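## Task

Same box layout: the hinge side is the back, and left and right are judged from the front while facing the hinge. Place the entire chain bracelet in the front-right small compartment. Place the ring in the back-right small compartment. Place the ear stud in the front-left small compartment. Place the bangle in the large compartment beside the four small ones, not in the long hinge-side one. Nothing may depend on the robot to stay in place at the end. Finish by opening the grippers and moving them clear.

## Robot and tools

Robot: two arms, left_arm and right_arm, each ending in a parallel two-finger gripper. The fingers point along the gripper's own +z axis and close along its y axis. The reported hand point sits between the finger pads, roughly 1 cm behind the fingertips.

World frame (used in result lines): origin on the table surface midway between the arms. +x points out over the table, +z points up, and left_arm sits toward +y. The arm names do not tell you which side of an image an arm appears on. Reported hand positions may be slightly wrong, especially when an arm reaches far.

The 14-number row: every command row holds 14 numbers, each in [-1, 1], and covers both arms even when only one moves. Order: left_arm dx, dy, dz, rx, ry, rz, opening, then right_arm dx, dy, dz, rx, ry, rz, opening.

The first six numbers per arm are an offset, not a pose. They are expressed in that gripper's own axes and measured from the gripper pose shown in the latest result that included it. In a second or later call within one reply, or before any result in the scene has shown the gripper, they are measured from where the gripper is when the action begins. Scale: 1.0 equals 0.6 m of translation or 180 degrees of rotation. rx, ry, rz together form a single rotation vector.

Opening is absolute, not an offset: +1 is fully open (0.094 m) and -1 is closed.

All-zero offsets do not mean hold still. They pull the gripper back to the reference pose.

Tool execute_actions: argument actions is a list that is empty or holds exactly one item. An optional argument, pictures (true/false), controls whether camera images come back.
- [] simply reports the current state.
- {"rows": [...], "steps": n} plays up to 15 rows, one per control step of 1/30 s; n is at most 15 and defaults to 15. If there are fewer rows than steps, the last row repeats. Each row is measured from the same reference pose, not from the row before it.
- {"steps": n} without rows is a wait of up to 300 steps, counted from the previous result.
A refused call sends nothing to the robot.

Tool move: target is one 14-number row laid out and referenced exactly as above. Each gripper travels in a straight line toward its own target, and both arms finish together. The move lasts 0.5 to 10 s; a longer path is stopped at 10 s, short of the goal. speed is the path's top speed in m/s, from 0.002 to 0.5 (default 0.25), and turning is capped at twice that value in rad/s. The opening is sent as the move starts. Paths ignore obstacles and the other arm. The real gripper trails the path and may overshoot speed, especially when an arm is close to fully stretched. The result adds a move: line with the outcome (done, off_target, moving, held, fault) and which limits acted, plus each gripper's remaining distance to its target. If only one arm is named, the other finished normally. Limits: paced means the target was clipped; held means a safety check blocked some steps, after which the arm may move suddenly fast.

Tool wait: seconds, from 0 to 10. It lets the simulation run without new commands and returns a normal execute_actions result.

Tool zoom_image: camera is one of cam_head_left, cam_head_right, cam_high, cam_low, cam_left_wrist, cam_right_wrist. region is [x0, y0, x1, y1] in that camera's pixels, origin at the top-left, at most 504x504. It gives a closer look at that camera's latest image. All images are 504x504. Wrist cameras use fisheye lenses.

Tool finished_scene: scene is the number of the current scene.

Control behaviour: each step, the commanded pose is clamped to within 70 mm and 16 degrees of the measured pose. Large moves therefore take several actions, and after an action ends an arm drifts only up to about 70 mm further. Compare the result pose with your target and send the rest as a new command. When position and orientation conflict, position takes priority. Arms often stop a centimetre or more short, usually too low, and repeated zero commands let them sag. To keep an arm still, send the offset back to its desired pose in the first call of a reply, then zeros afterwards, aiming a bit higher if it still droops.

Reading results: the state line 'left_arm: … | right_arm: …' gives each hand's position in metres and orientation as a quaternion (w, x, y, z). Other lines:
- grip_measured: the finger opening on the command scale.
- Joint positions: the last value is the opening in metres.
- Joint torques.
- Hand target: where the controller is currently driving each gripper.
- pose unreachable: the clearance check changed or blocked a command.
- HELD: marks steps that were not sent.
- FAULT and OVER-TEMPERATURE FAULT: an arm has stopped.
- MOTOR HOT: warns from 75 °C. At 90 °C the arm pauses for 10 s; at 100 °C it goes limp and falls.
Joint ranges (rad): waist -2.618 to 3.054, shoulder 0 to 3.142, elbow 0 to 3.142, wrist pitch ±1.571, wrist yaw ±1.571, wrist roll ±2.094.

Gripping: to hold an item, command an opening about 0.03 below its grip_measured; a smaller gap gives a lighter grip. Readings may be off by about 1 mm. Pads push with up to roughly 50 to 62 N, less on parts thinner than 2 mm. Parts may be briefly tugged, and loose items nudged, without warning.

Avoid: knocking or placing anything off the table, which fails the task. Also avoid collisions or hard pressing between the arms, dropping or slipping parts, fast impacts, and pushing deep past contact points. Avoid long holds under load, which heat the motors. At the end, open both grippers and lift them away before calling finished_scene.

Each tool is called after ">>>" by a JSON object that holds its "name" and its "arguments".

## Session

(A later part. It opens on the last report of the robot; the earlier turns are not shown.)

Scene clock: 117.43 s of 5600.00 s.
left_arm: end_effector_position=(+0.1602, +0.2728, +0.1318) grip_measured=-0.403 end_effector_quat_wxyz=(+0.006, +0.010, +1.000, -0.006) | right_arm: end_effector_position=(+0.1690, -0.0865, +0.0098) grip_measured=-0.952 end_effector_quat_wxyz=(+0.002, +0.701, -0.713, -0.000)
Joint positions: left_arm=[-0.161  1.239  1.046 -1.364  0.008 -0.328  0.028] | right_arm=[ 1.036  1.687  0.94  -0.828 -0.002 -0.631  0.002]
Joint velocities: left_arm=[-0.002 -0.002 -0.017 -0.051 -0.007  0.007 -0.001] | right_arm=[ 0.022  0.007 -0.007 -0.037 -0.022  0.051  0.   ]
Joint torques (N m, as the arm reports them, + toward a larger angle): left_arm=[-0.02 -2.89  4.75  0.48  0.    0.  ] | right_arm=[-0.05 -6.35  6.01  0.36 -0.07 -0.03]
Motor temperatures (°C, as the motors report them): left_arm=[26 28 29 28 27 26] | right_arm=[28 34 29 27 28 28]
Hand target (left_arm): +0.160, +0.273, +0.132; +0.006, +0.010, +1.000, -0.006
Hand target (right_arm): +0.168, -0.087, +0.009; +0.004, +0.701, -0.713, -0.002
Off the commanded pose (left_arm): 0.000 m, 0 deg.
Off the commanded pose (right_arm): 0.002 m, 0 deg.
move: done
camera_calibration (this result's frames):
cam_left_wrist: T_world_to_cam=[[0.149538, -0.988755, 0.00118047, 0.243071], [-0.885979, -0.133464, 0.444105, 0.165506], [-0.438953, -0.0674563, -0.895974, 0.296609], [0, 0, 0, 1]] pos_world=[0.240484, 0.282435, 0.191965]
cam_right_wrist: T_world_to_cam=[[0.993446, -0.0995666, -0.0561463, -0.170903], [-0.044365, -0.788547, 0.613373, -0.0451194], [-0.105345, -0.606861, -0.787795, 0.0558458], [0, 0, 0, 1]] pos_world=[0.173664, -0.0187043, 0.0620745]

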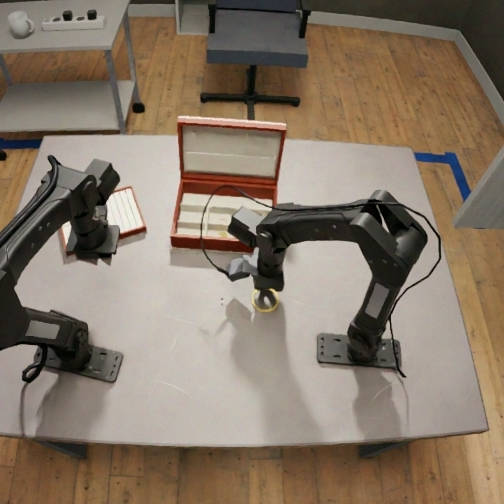

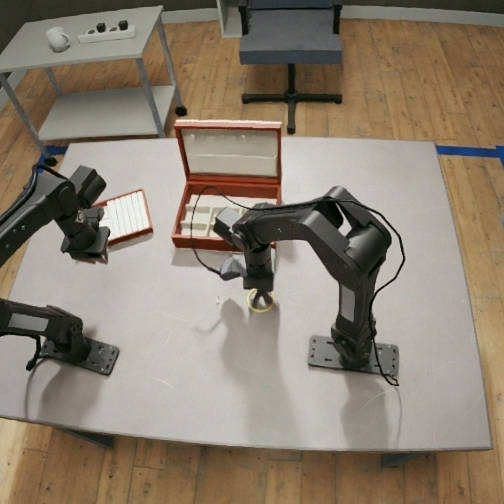

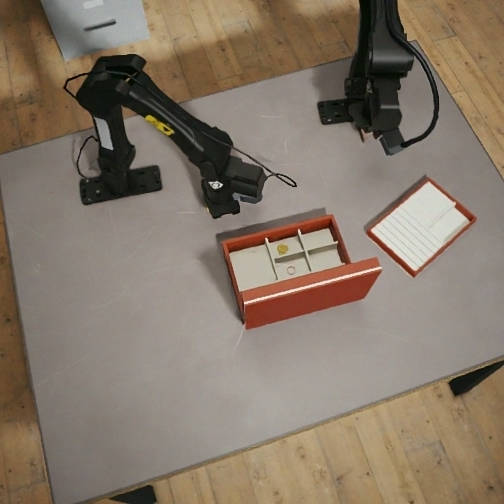

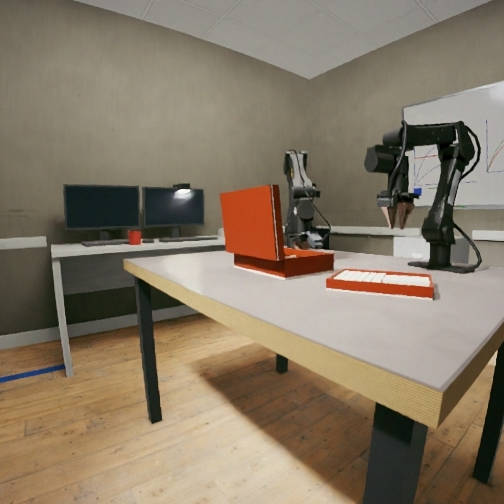

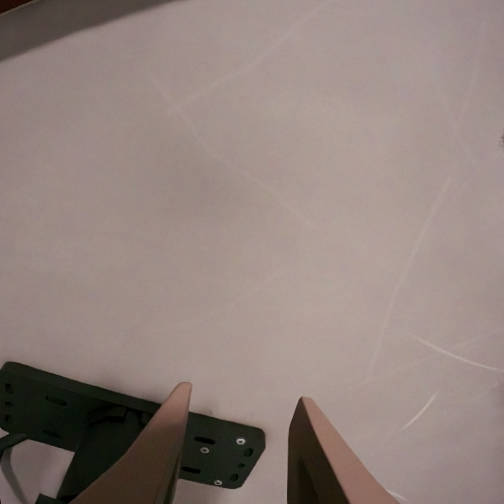

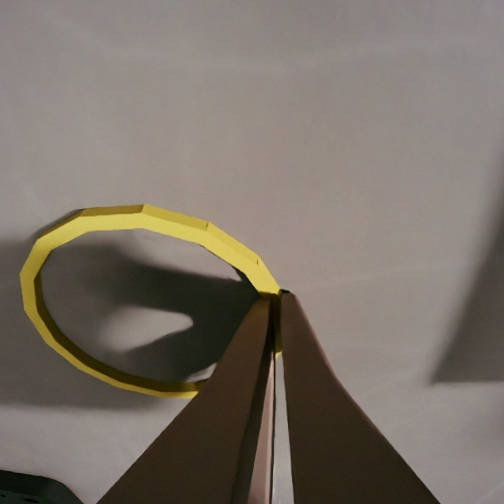

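>>> {"name": "move", "arguments": {"target": [0,0,0,0,0,0,-0.4,0,0,-0.21,0,0,0,-0.985], "speed": 0.15}}

>>> {"name": "move", "arguments": {"target": [0,0,0,0,0,0,-0.4,-0.035,-0.3,-0.01,0.06,0,0,-0.985], "speed": 0.18}}

Scene clock: 123.60 s of 5600.00 s.
left_arm: end_effector_position=(+0.1602, +0.2728, +0.1318) grip_measured=-0.403 end_effector_quat_wxyz=(+0.006, +0.010, +1.000, -0.006) | right_arm: end_effector_position=(+0.1685, -0.0872, +0.1267) grip_measured=-0.973 end_effector_quat_wxyz=(+0.011, +0.701, -0.713, +0.001)
Joint positions: left_arm=[-0.161  1.239  1.046 -1.364  0.008 -0.328  0.028] | right_arm=[ 1.036  1.581  1.31  -1.323 -0.001 -0.631  0.001]
Joint velocities: left_arm=[0.002 0.007 0.007 0.125 0.051 0.037 0.001] | right_arm=[ 0.007  0.012 -0.002  0.022  0.037 -0.095  0.   ]
Joint torques (N m, as the arm reports them, + toward a larger angle): left_arm=[-0.02 -2.9   4.75  0.48  0.   -0.01] | right_arm=[-0.15 -7.55  8.15  0.17 -0.08 -0.02]
Motor temperatures (°C, as the motors report them): left_arm=[26 28 29 28 27 26] | right_arm=[28 33 30 27 28 28]
Hand target (left_arm): +0.160, +0.273, +0.132; +0.006, +0.010, +1.000, -0.006
Hand target (right_arm): +0.169, -0.087, +0.136; +0.003, +0.701, -0.713, -0.000
Off the commanded pose (left_arm): 0.000 m, 0 deg.
Off the commanded pose (right_arm): 0.009 m, 1 deg.
After step 90, 1.70 s passed at rest.
move: done
camera_calibration (this result's frames):
cam_left_wrist: T_world_to_cam=[[0.149538, -0.988755, 0.00118047, 0.243071], [-0.885979, -0.133464, 0.444105, 0.165506], [-0.438953, -0.0674563, -0.895974, 0.296609], [0, 0, 0, 1]] pos_world=[0.240484, 0.282435, 0.191965]
cam_right_wrist: T_world_to_cam=[[0.992808, -0.100442, -0.0651465, -0.162763], [-0.0378433, -0.779554, 0.62519, -0.119241], [-0.113581, -0.618229, -0.777749, 0.146546], [0, 0, 0, 1]] pos_world=[0.173724, -0.0187044, 0.177921]

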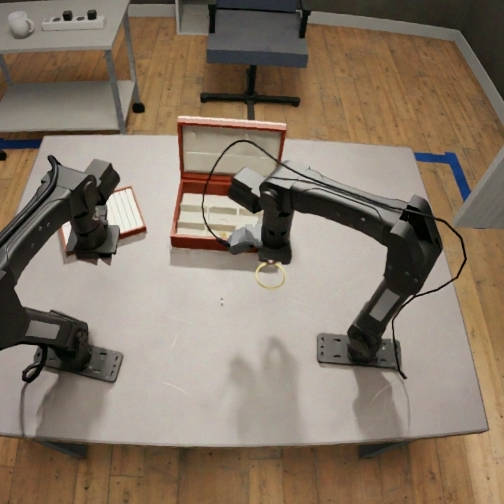

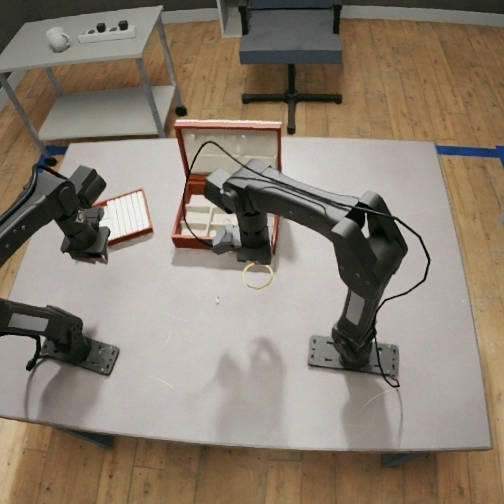

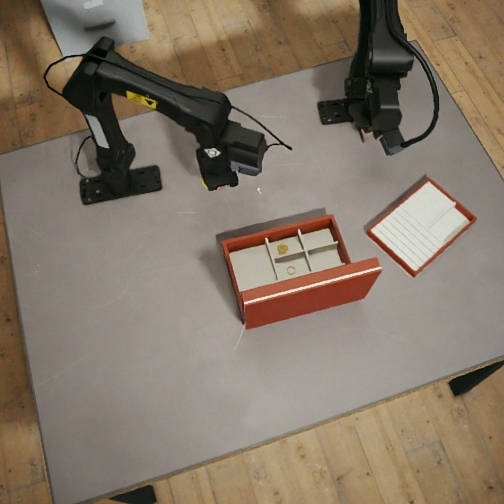

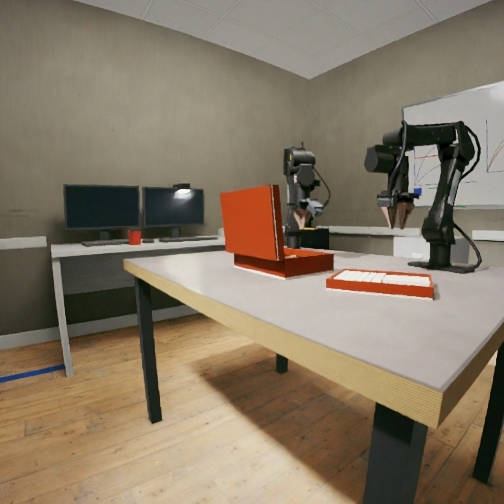

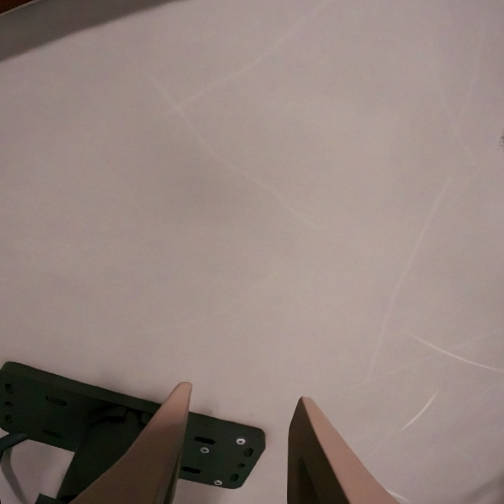

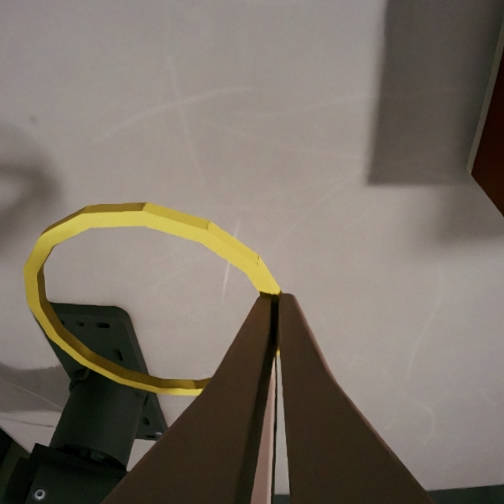

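Scene clock: 125.03 s of 5600.00 s.
left_arm: end_effector_position=(+0.1602, +0.2728, +0.1318) grip_measured=-0.403 end_effector_quat_wxyz=(+0.006, +0.010, +1.000, -0.006) | right_arm: end_effector_position=(+0.3416, -0.0660, +0.1276) grip_measured=-0.973 end_effector_quat_wxyz=(-0.052, +0.699, -0.711, +0.060)
Joint positions: left_arm=[-0.161  1.239  1.046 -1.364  0.008 -0.328  0.028] | right_arm=[ 0.773  1.994  1.809 -1.269  0.107 -0.9    0.001]
Joint velocities: left_arm=[-0.002 -0.002 -0.012  0.007  0.007 -0.007  0.001] | right_arm=[-0.007  0.012  0.007  0.022 -0.051 -0.066 -0.001]
Joint torques (N m, as the arm reports them, + toward a larger angle): left_arm=[-0.03 -2.89  4.75  0.49  0.    0.  ] | right_arm=[-0.55 -9.99  8.91  0.55  0.14 -0.09]
Motor temperatures (°C, as the motors report them): left_arm=[26 28 29 28 27 26] | right_arm=[28 33 30 27 28 28]
Hand target (left_arm): +0.160, +0.273, +0.132; +0.006, +0.010, +1.000, -0.006
Hand target (right_arm): +0.348, -0.067, +0.130; -0.055, +0.698, -0.711, +0.066
Off the commanded pose (left_arm): 0.000 m, 0 deg.
Off the commanded pose (right_arm): 0.008 m, 1 deg.
move: done
camera_calibration (this result's frames):
cam_left_wrist: T_world_to_cam=[[0.149538, -0.988755, 0.00118047, 0.243071], [-0.885979, -0.133464, 0.444105, 0.165506], [-0.438953, -0.0674563, -0.895974, 0.296609], [0, 0, 0, 1]] pos_world=[0.240484, 0.282435, 0.191965]
cam_right_wrist: T_world_to_cam=[[0.989391, -0.0988819, 0.106434, -0.353027], [-0.143406, -0.781985, 0.606575, -0.0584739], [0.0232506, -0.615403, -0.787869, 0.134734], [0, 0, 0, 1]] pos_world=[0.337764, 0.00228212, 0.179196]

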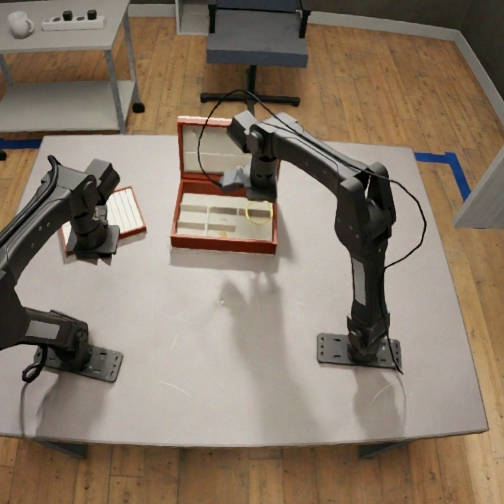

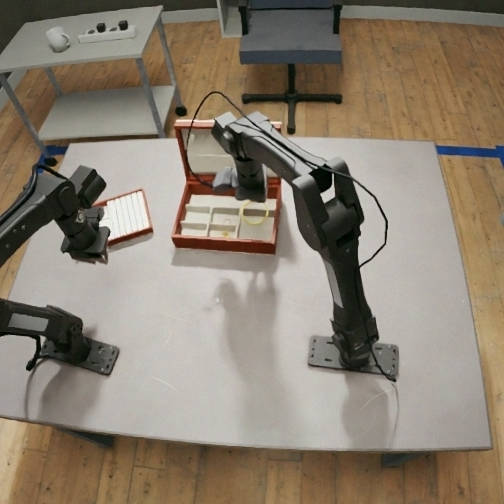

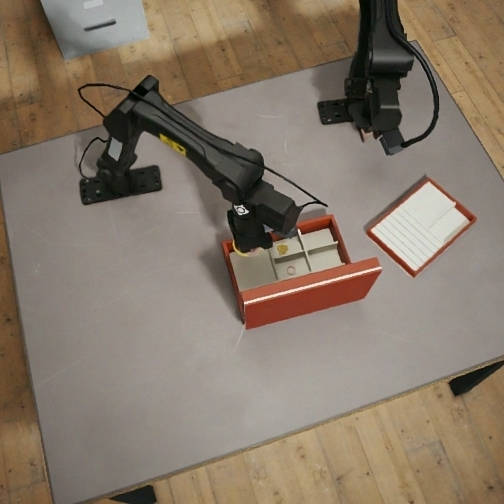

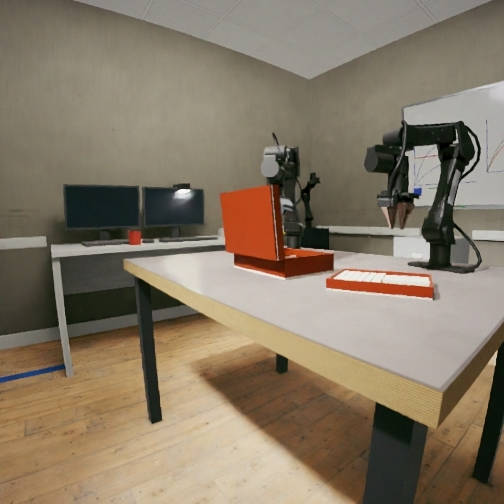

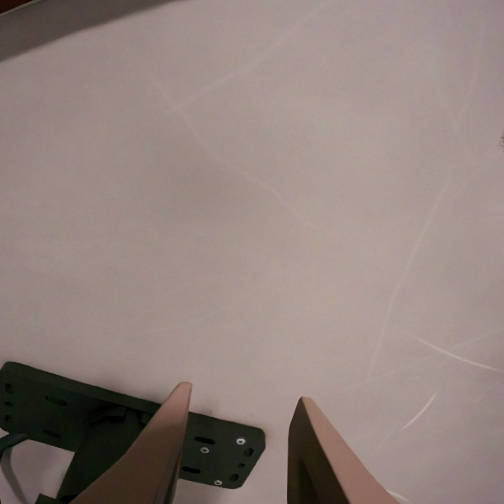

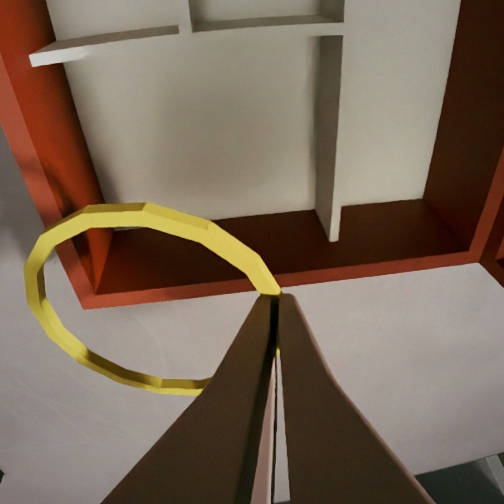

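>>> {"name": "move", "arguments": {"target": [0,0,0,0,0,0,-0.4,-0.012,-0.008,0.11,-0.02,0,0,-0.99], "speed": 0.08}}

Scene clock: 131.97 s of 5600.00 s.
left_arm: end_effector_position=(+0.1602, +0.2728, +0.1318) grip_measured=-0.403 end_effector_quat_wxyz=(+0.006, +0.010, +1.000, -0.006) | right_arm: end_effector_position=(+0.3557, -0.0570, +0.0695) grip_measured=-0.977 end_effector_quat_wxyz=(-0.032, +0.701, -0.711, +0.045)
Joint positions: left_arm=[-0.161  1.239  1.046 -1.364  0.008 -0.328  0.028] | right_arm=[ 0.759  2.116  1.765 -1.145  0.081 -0.916  0.001]
Joint velocities: left_arm=[-0.017  0.002  0.002 -0.081  0.007  0.007 -0.   ] | right_arm=[-0.017  0.007 -0.007 -0.066 -0.081 -0.037 -0.001]
Joint torques (N m, as the arm reports them, + toward a larger angle): left_arm=[-0.02 -2.9   4.75  0.48  0.   -0.01] | right_arm=[ -0.98 -11.12   6.22   0.57  -0.12  -0.14]
Motor temperatures (°C, as the motors report them): left_arm=[26 28 29 28 27 26] | right_arm=[28 34 30 27 28 28]
Hand target (left_arm): +0.160, +0.273, +0.132; +0.006, +0.010, +1.000, -0.006
Hand target (right_arm): +0.357, -0.059, +0.063; -0.029, +0.700, -0.712, +0.038
Off the commanded pose (left_arm): 0.000 m, 0 deg.
Off the commanded pose (right_arm): 0.007 m, 1 deg.
After step 90, 2.73 s passed at rest.
move: done
camera_calibration (this result's frames):
cam_left_wrist: T_world_to_cam=[[0.149538, -0.988755, 0.00118047, 0.243071], [-0.885979, -0.133464, 0.444105, 0.165506], [-0.438953, -0.0674563, -0.895974, 0.296609], [0, 0, 0, 1]] pos_world=[0.240484, 0.282435, 0.191965]
cam_right_wrist: T_world_to_cam=[[0.993752, -0.0952082, 0.0582386, -0.357985], [-0.110783, -0.778116, 0.618274, -0.0263761], [-0.0135483, -0.620863, -0.783802, 0.106691], [0, 0, 0, 1]] pos_world=[0.354271, 0.0116339, 0.120781]

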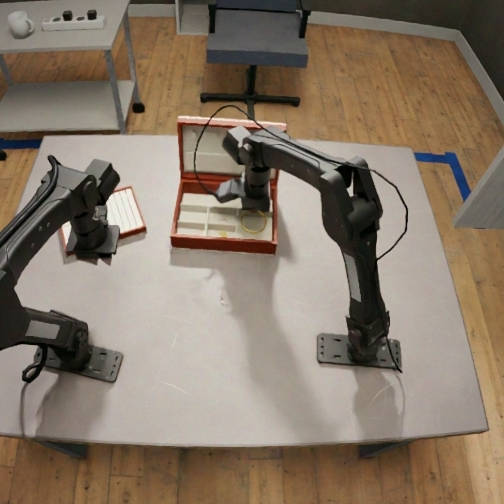

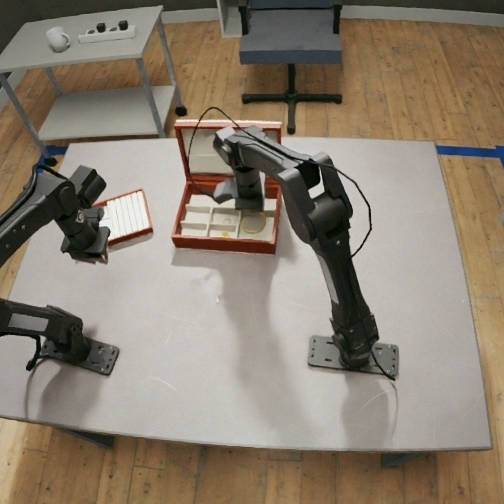

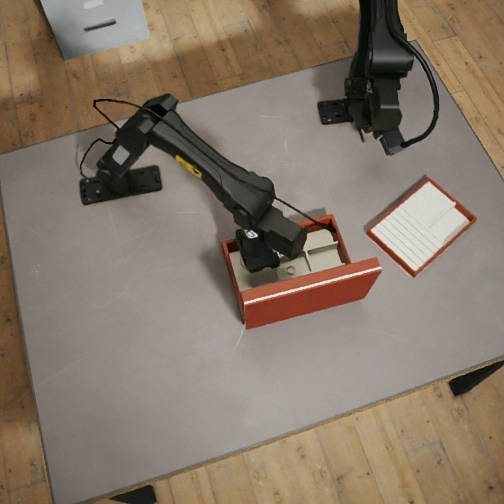

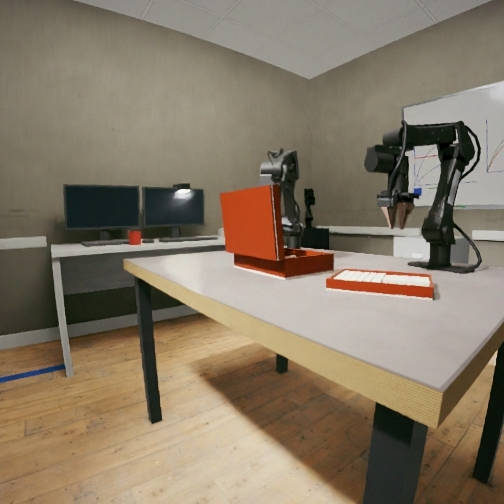

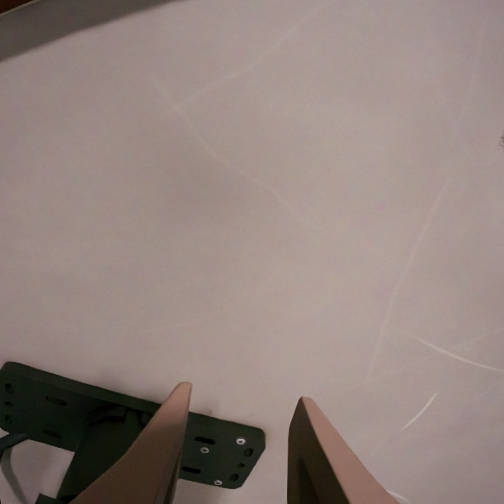

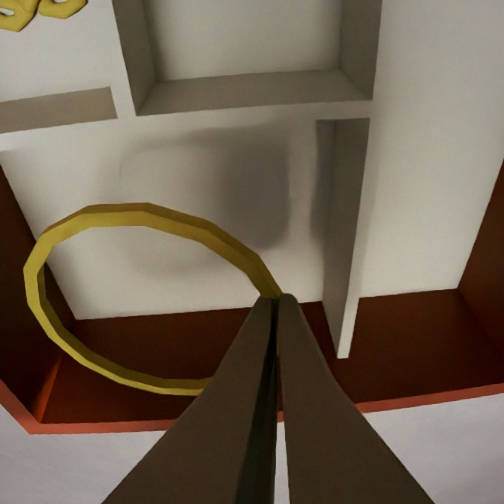

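>>> {"name": "move", "arguments": {"target": [0,0,0,0,0,0,-0.4,0.004,0.014,0.077,-0.01,0,0,-0.99], "speed": 0.06}}

Scene clock: 135.63 s of 5600.00 s.
left_arm: end_effector_position=(+0.1602, +0.2728, +0.1318) grip_measured=-0.403 end_effector_quat_wxyz=(+0.006, +0.010, +1.000, -0.006) | right_arm: end_effector_position=(+0.3526, -0.0582, +0.0286) grip_measured=-0.977 end_effector_quat_wxyz=(-0.023, +0.702, -0.711, +0.042)
Joint positions: left_arm=[-0.161  1.239  1.046 -1.364  0.008 -0.328  0.028] | right_arm=[ 0.759  2.151  1.657 -1.02   0.076 -0.916  0.001]
Joint velocities: left_arm=[-0.012 -0.012 -0.012  0.037 -0.022  0.081  0.   ] | right_arm=[ 0.002 -0.007  0.022  0.007 -0.007 -0.022 -0.   ]
Joint torques (N m, as the arm reports them, + toward a larger angle): left_arm=[-0.02 -2.9   4.75  0.48  0.   -0.01] | right_arm=[ -0.76 -11.03   5.89   0.57  -0.15  -0.06]
Motor temperatures (°C, as the motors report them): left_arm=[26 28 29 28 27 26] | right_arm=[28 35 30 27 28 28]
Hand target (left_arm): +0.160, +0.273, +0.132; +0.006, +0.010, +1.000, -0.006
Hand target (right_arm): +0.353, -0.060, +0.023; -0.021, +0.702, -0.712, +0.034
Off the commanded pose (left_arm): 0.000 m, 0 deg.
Off the commanded pose (right_arm): 0.006 m, 1 deg.
move: done
camera_calibration (this result's frames):
cam_left_wrist: T_world_to_cam=[[0.149538, -0.988755, 0.00118047, 0.243071], [-0.885979, -0.133464, 0.444105, 0.165506], [-0.438953, -0.0674563, -0.895974, 0.296609], [0, 0, 0, 1]] pos_world=[0.240484, 0.282435, 0.191965]
cam_right_wrist: T_world_to_cam=[[0.994709, -0.0941424, 0.0411359, -0.352372], [-0.0991152, -0.773976, 0.62541, -0.00645516], [-0.0270394, -0.626178, -0.779211, 0.0782005], [0, 0, 0, 1]] pos_world=[0.351982, 0.0107982, 0.079467]

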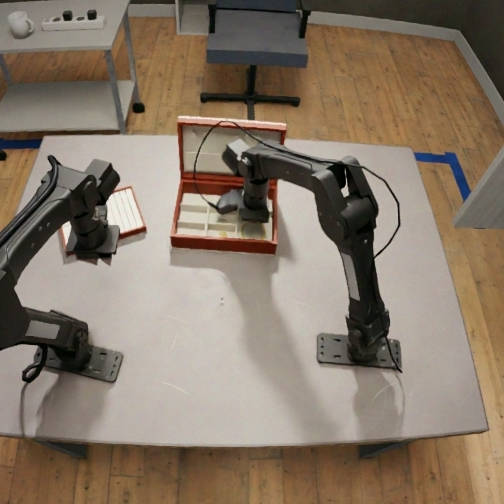

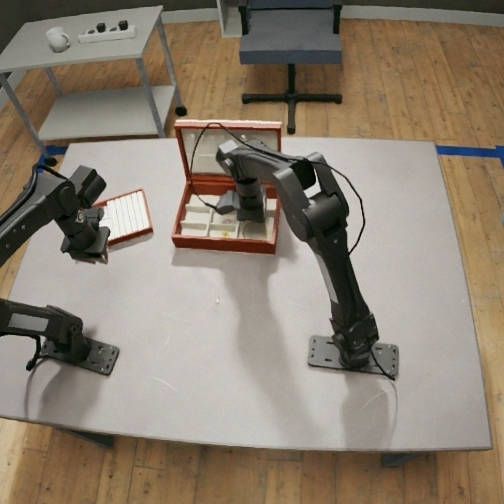

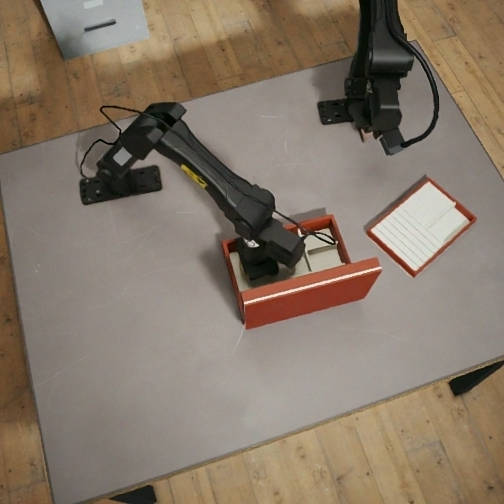

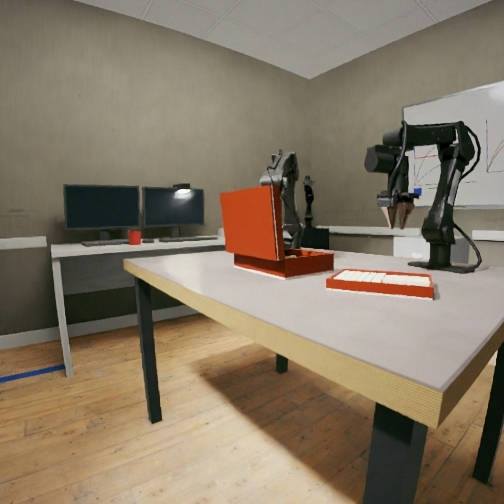

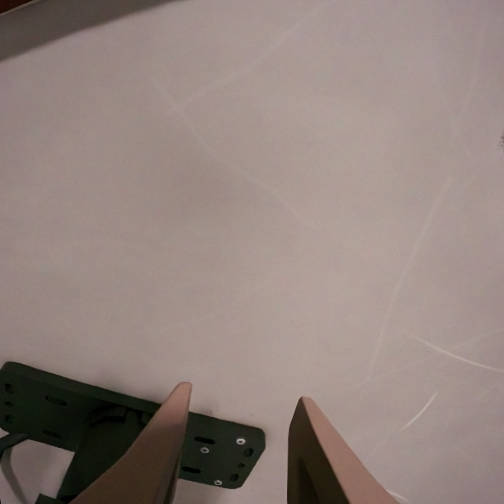

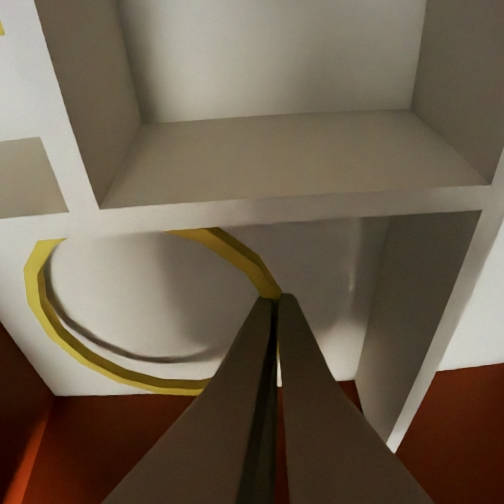

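>>> {"name": "execute_actions", "arguments": {"actions": [{"rows":[[0,0,0,0,0,0,-0.4,0,0,0.005,0,0,0,-0.75]],"steps":10}], "pictures": false}}

>>> {"name": "move", "arguments": {"target": [0,0,0,0,0,0,-0.4,0,0,-0.17,0,0,0,-0.75], "speed": 0.15}}

>>> {"name": "move", "arguments": {"target": [0.04,-0.435,0.12,0,0,0,-0.5,0.55,0.2,-0.02,0,0,0.3,-0.75]}}

Scene clock: 140.80 s of 5600.00 s.
left_arm: end_effector_position=(+0.1602, +0.2728, +0.1318) grip_measured=-0.403 end_effector_quat_wxyz=(+0.006, +0.010, +1.000, -0.006) | right_arm: end_effector_position=(+0.3528, -0.0580, +0.0286) grip_measured=-0.752 end_effector_quat_wxyz=(-0.024, +0.702, -0.711, +0.042)
Joint positions: left_arm=[-0.161  1.239  1.046 -1.364  0.008 -0.328  0.028] | right_arm=[ 0.759  2.151  1.657 -1.019  0.076 -0.916  0.012]
Joint velocities: left_arm=[-0.017 -0.002 -0.002  0.007  0.037 -0.007 -0.   ] | right_arm=[0.002 0.012 0.002 0.051 0.022 0.037 0.001]
Joint torques (N m, as the arm reports them, + toward a larger angle): left_arm=[-0.02 -2.89  4.75  0.48 -0.01 -0.01] | right_arm=[  0.02 -11.56   6.14   0.54   0.02  -0.01]
Motor temperatures (°C, as the motors report them): left_arm=[26 28 29 28 27 26] | right_arm=[28 35 30 27 28 28]
Hand target (left_arm): +0.160, +0.273, +0.132; +0.006, +0.010, +1.000, -0.006
Hand target (right_arm): +0.353, -0.058, +0.026; -0.023, +0.702, -0.711, +0.042
Off the commanded pose (left_arm): 0.000 m, 0 deg.
Off the commanded pose (right_arm): 0.003 m, 0 deg.
Steps of this call (steps 1 to 90: nothing new was sent; then 1.83 s passed at rest; steps 91 to 100: all 10 steps of this action). Readings (end_effector_position):
91: left_arm (+0.1602, +0.2728, +0.1318) | right_arm (+0.3528, -0.0580, +0.0286)
92: left_arm (+0.1602, +0.2728, +0.1318) | right_arm (+0.3528, -0.0580, +0.0286)
94: left_arm (+0.1602, +0.2728, +0.1318) | right_arm (+0.3528, -0.0580, +0.0286)
98: left_arm (+0.1602, +0.2728, +0.1318) | right_arm (+0.3528, -0.0580, +0.0286)
100: the state above

Scene clock: 142.37 s of 5600.00 s.
left_arm: end_effector_position=(+0.1602, +0.2728, +0.1318) grip_measured=-0.403 end_effector_quat_wxyz=(+0.006, +0.010, +1.000, -0.006) | right_arm: end_effector_position=(+0.3474, -0.0621, +0.1199) grip_measured=-0.752 end_effector_quat_wxyz=(-0.017, +0.699, -0.714, +0.041)
Joint positions: left_arm=[-0.161  1.239  1.046 -1.364  0.008 -0.328  0.028] | right_arm=[ 0.759  2.105  1.951 -1.373  0.076 -0.906  0.012]
Joint velocities: left_arm=[-0.002  0.012 -0.007 -0.007 -0.066 -0.007 -0.   ] | right_arm=[-0.012 -0.007 -0.012  0.022 -0.081 -0.081 -0.   ]
Joint torques (N m, as the arm reports them, + toward a larger angle): left_arm=[-0.02 -2.89  4.74  0.48  0.    0.  ] | right_arm=[  1.34 -12.58   8.49   0.27   0.06   0.13]
Motor temperatures (°C, as the motors report them): left_arm=[26 28 29 28 27 26] | right_arm=[28 36 30 27 28 28]
Hand target (left_arm): +0.160, +0.273, +0.132; +0.006, +0.010, +1.000, -0.006
Hand target (right_arm): +0.343, -0.056, +0.130; -0.024, +0.702, -0.711, +0.042
Off the commanded pose (left_arm): 0.000 m, 0 deg.
Off the commanded pose (right_arm): 0.013 m, 1 deg.
move: off_target (right_arm)
camera_calibration (this result's frames):
cam_left_wrist: T_world_to_cam=[[0.149538, -0.988755, 0.00118047, 0.243071], [-0.885979, -0.133464, 0.444105, 0.165506], [-0.438953, -0.0674563, -0.895974, 0.296609], [0, 0, 0, 1]] pos_world=[0.240484, 0.282435, 0.191965]
cam_right_wrist: T_world_to_cam=[[0.994108, -0.103704, 0.0315344, -0.350543], [-0.100214, -0.768483, 0.631974, -0.0671719], [-0.0413045, -0.631411, -0.774348, 0.150795], [0, 0, 0, 1]] pos_world=[0.347975, 0.00724025, 0.170273]

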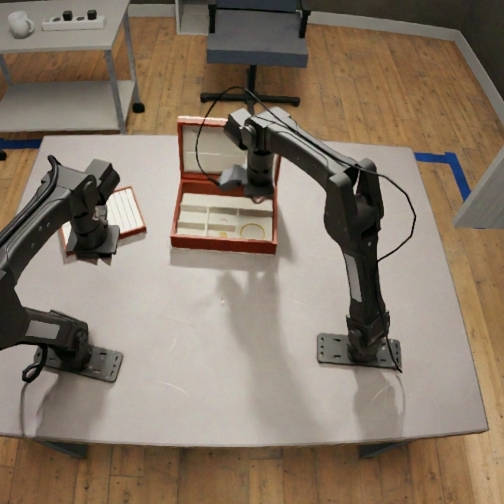

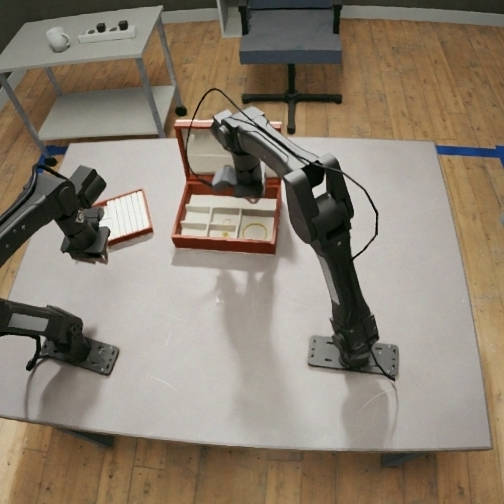

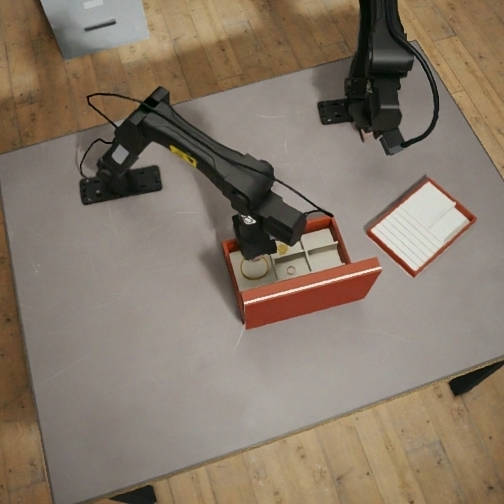

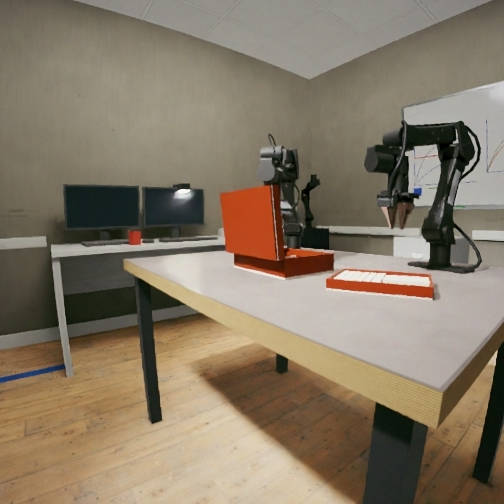

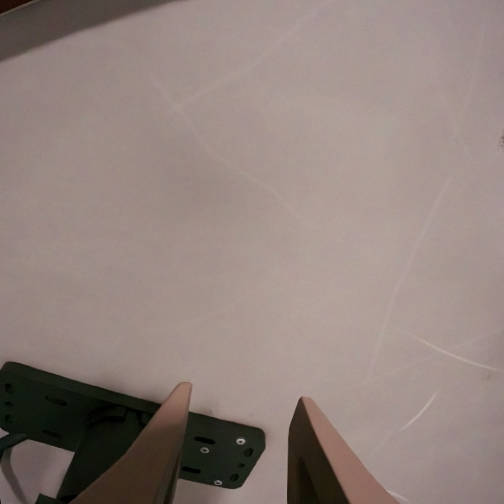

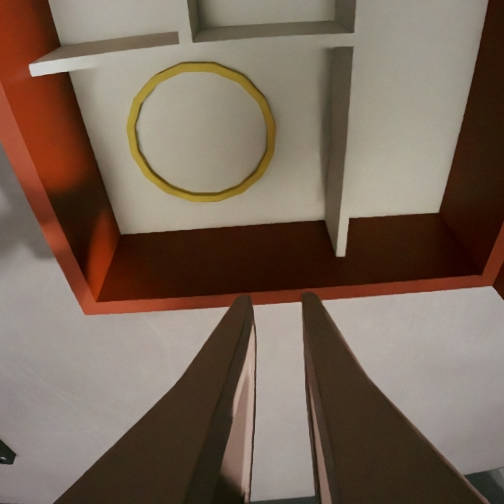

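Scene clock: 144.80 s of 5600.00 s.
left_arm: end_effector_position=(+0.1258, +0.0237, +0.0539) grip_measured=-0.497 end_effector_quat_wxyz=(-0.007, +0.012, +1.000, +0.010) | right_arm: end_effector_position=(+0.2285, -0.3915, +0.1279) grip_measured=-0.752 end_effector_quat_wxyz=(+0.030, -0.298, +0.954, -0.030)
Joint positions: left_arm=[-0.956  1.91   1.408 -1.094  0.005 -1.118  0.024] | right_arm=[-0.267  1.363  1.117 -1.239  0.009 -0.986  0.012]
Joint velocities: left_arm=[-0.012 -0.007  0.002  0.051 -0.037  0.022  0.   ] | right_arm=[-0.002  0.007 -0.002 -0.051  0.007 -0.007 -0.001]
Joint torques (N m, as the arm reports them, + toward a larger angle): left_arm=[-0.45 -9.48  7.02  0.45 -0.14 -0.08] | right_arm=[-0.77 -5.96  6.23  0.36 -0.19 -0.03]
Motor temperatures (°C, as the motors report them): left_arm=[26 28 29 28 27 26] | right_arm=[28 36 30 27 28 28]
Hand target (left_arm): +0.131, +0.013, +0.062; +0.007, +0.010, +1.000, -0.004
Hand target (right_arm): +0.222, -0.388, +0.130; +0.033, -0.298, +0.954, -0.023
Off the commanded pose (left_arm): 0.016 m, 2 deg.
Off the commanded pose (right_arm): 0.011 m, 0 deg.
move: off_target (left_arm, right_arm)
camera_calibration (this result's frames):
cam_left_wrist: T_world_to_cam=[[0.144333, -0.988898, -0.035324, 0.00468512], [-0.87502, -0.144219, 0.462104, 0.134256], [-0.462069, -0.0357879, -0.886122, 0.196527], [0, 0, 0, 1]] pos_world=[0.207609, 0.0310286, 0.112272]
cam_right_wrist: T_world_to_cam=[[0.500106, -0.865725, 0.0203568, -0.450786], [-0.714229, -0.39907, 0.574996, -0.0450499], [-0.489664, -0.302098, -0.817903, 0.180982], [0, 0, 0, 1]] pos_world=[0.281885, -0.35356, 0.183106]

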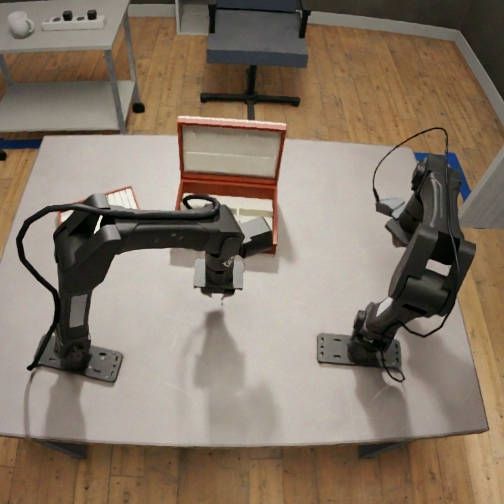

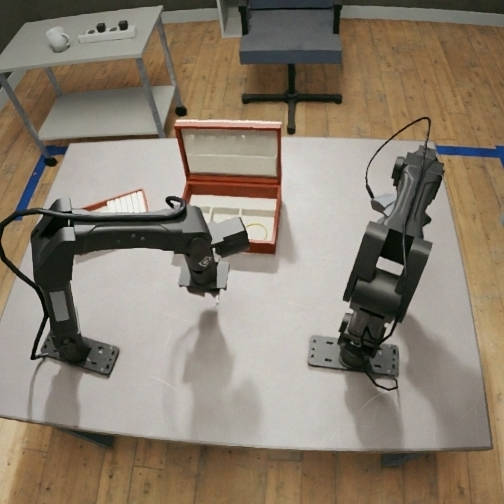

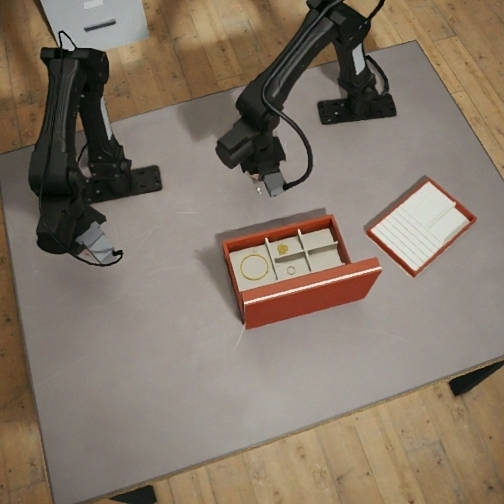

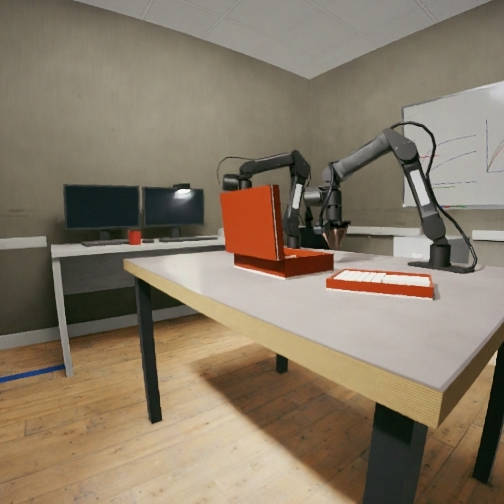

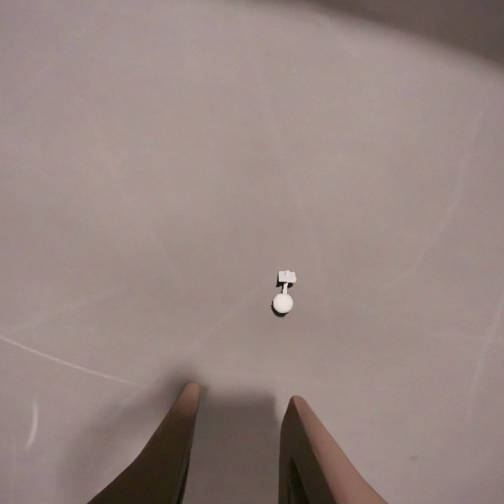

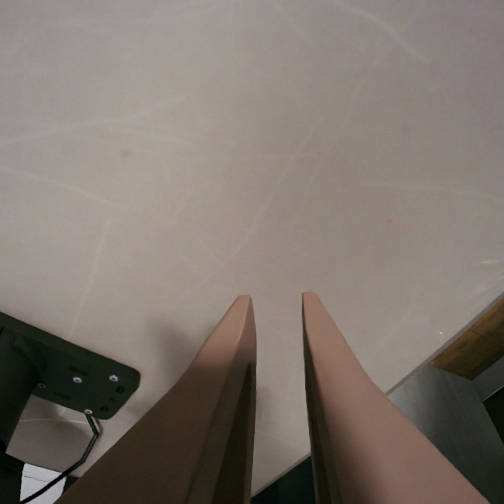

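>>> {"name": "move", "arguments": {"target": [-0.013,-0.021,0.045,0.008,-0.006,0,-0.5,0,0,0,0,0,0,-0.75], "speed": 0.06}}

Scene clock: 149.77 s of 5600.00 s.
left_arm: end_effector_position=(+0.1321, +0.0100, +0.0315) grip_measured=-0.497 end_effector_quat_wxyz=(-0.000, +0.011, +1.000, -0.004) | right_arm: end_effector_position=(+0.2285, -0.3913, +0.1279) grip_measured=-0.752 end_effector_quat_wxyz=(+0.031, -0.299, +0.953, -0.030)
Joint positions: left_arm=[-0.956  1.96   1.385 -0.988  0.004 -1.12   0.024] | right_arm=[-0.267  1.363  1.117 -1.239  0.008 -0.989  0.012]
Joint velocities: left_arm=[-0.007 -0.002 -0.007  0.007  0.007  0.037 -0.   ] | right_arm=[ 0.012 -0.002 -0.007  0.022  0.037 -0.081 -0.001]
Joint torques (N m, as the arm reports them, + toward a larger angle): left_arm=[ 0.05 -9.98  3.56  0.62 -0.07  0.02] | right_arm=[-0.02 -4.12  6.86  0.5  -0.01  0.05]
Motor temperatures (°C, as the motors report them): left_arm=[26 29 30 28 27 26] | right_arm=[28 35 30 27 28 28]
Hand target (left_arm): +0.133, +0.012, +0.027; +0.002, +0.012, +1.000, -0.002
Hand target (right_arm): +0.228, -0.392, +0.128; +0.030, -0.298, +0.954, -0.030
Off the commanded pose (left_arm): 0.005 m, 0 deg.
Off the commanded pose (right_arm): 0.000 m, 0 deg.
After step 90, 0.97 s passed at rest.
move: done
camera_calibration (this result's frames):
cam_left_wrist: T_world_to_cam=[[0.146114, -0.98926, -0.00394352, -0.0117457], [-0.881218, -0.131966, 0.453917, 0.149131], [-0.449562, -0.0628486, -0.891035, 0.177852], [0, 0, 0, 1]] pos_world=[0.213089, 0.0192384, 0.0907326]
cam_right_wrist: T_world_to_cam=[[0.502485, -0.86436, 0.0197762, -0.450595], [-0.713308, -0.40153, 0.574426, -0.0460196], [-0.48857, -0.302747, -0.818318, 0.180624], [0, 0, 0, 1]] pos_world=[0.281839, -0.353271, 0.183153]

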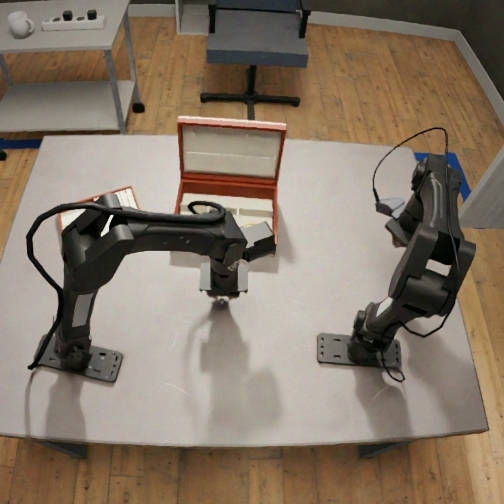

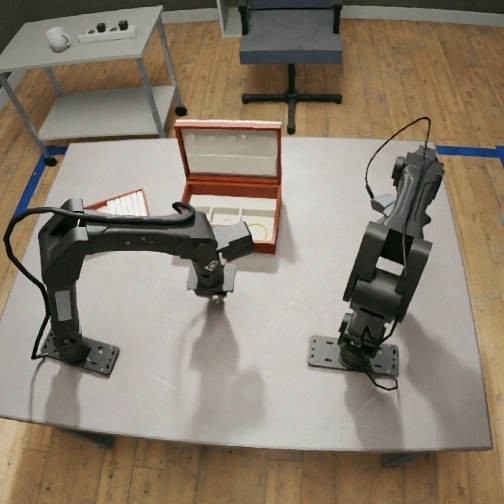

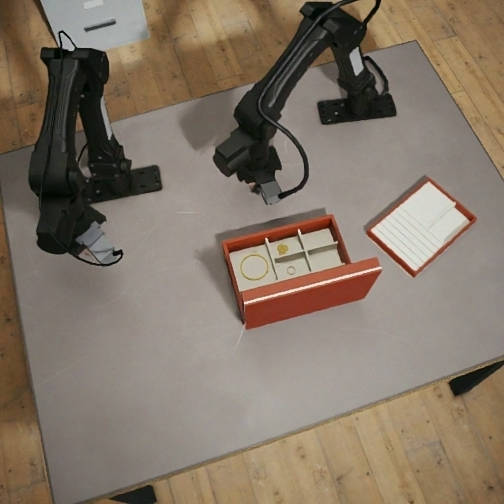

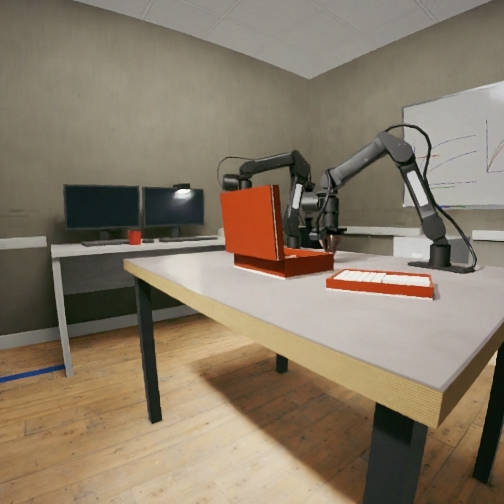

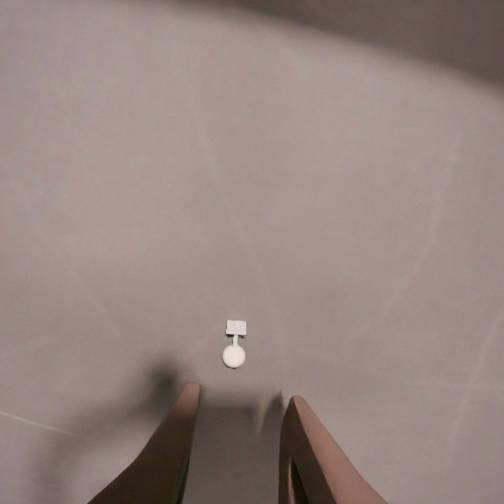

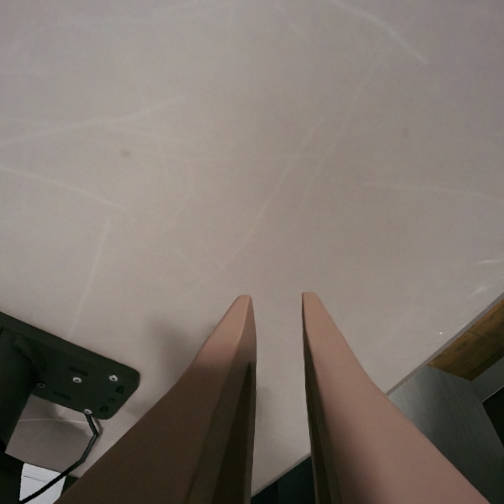

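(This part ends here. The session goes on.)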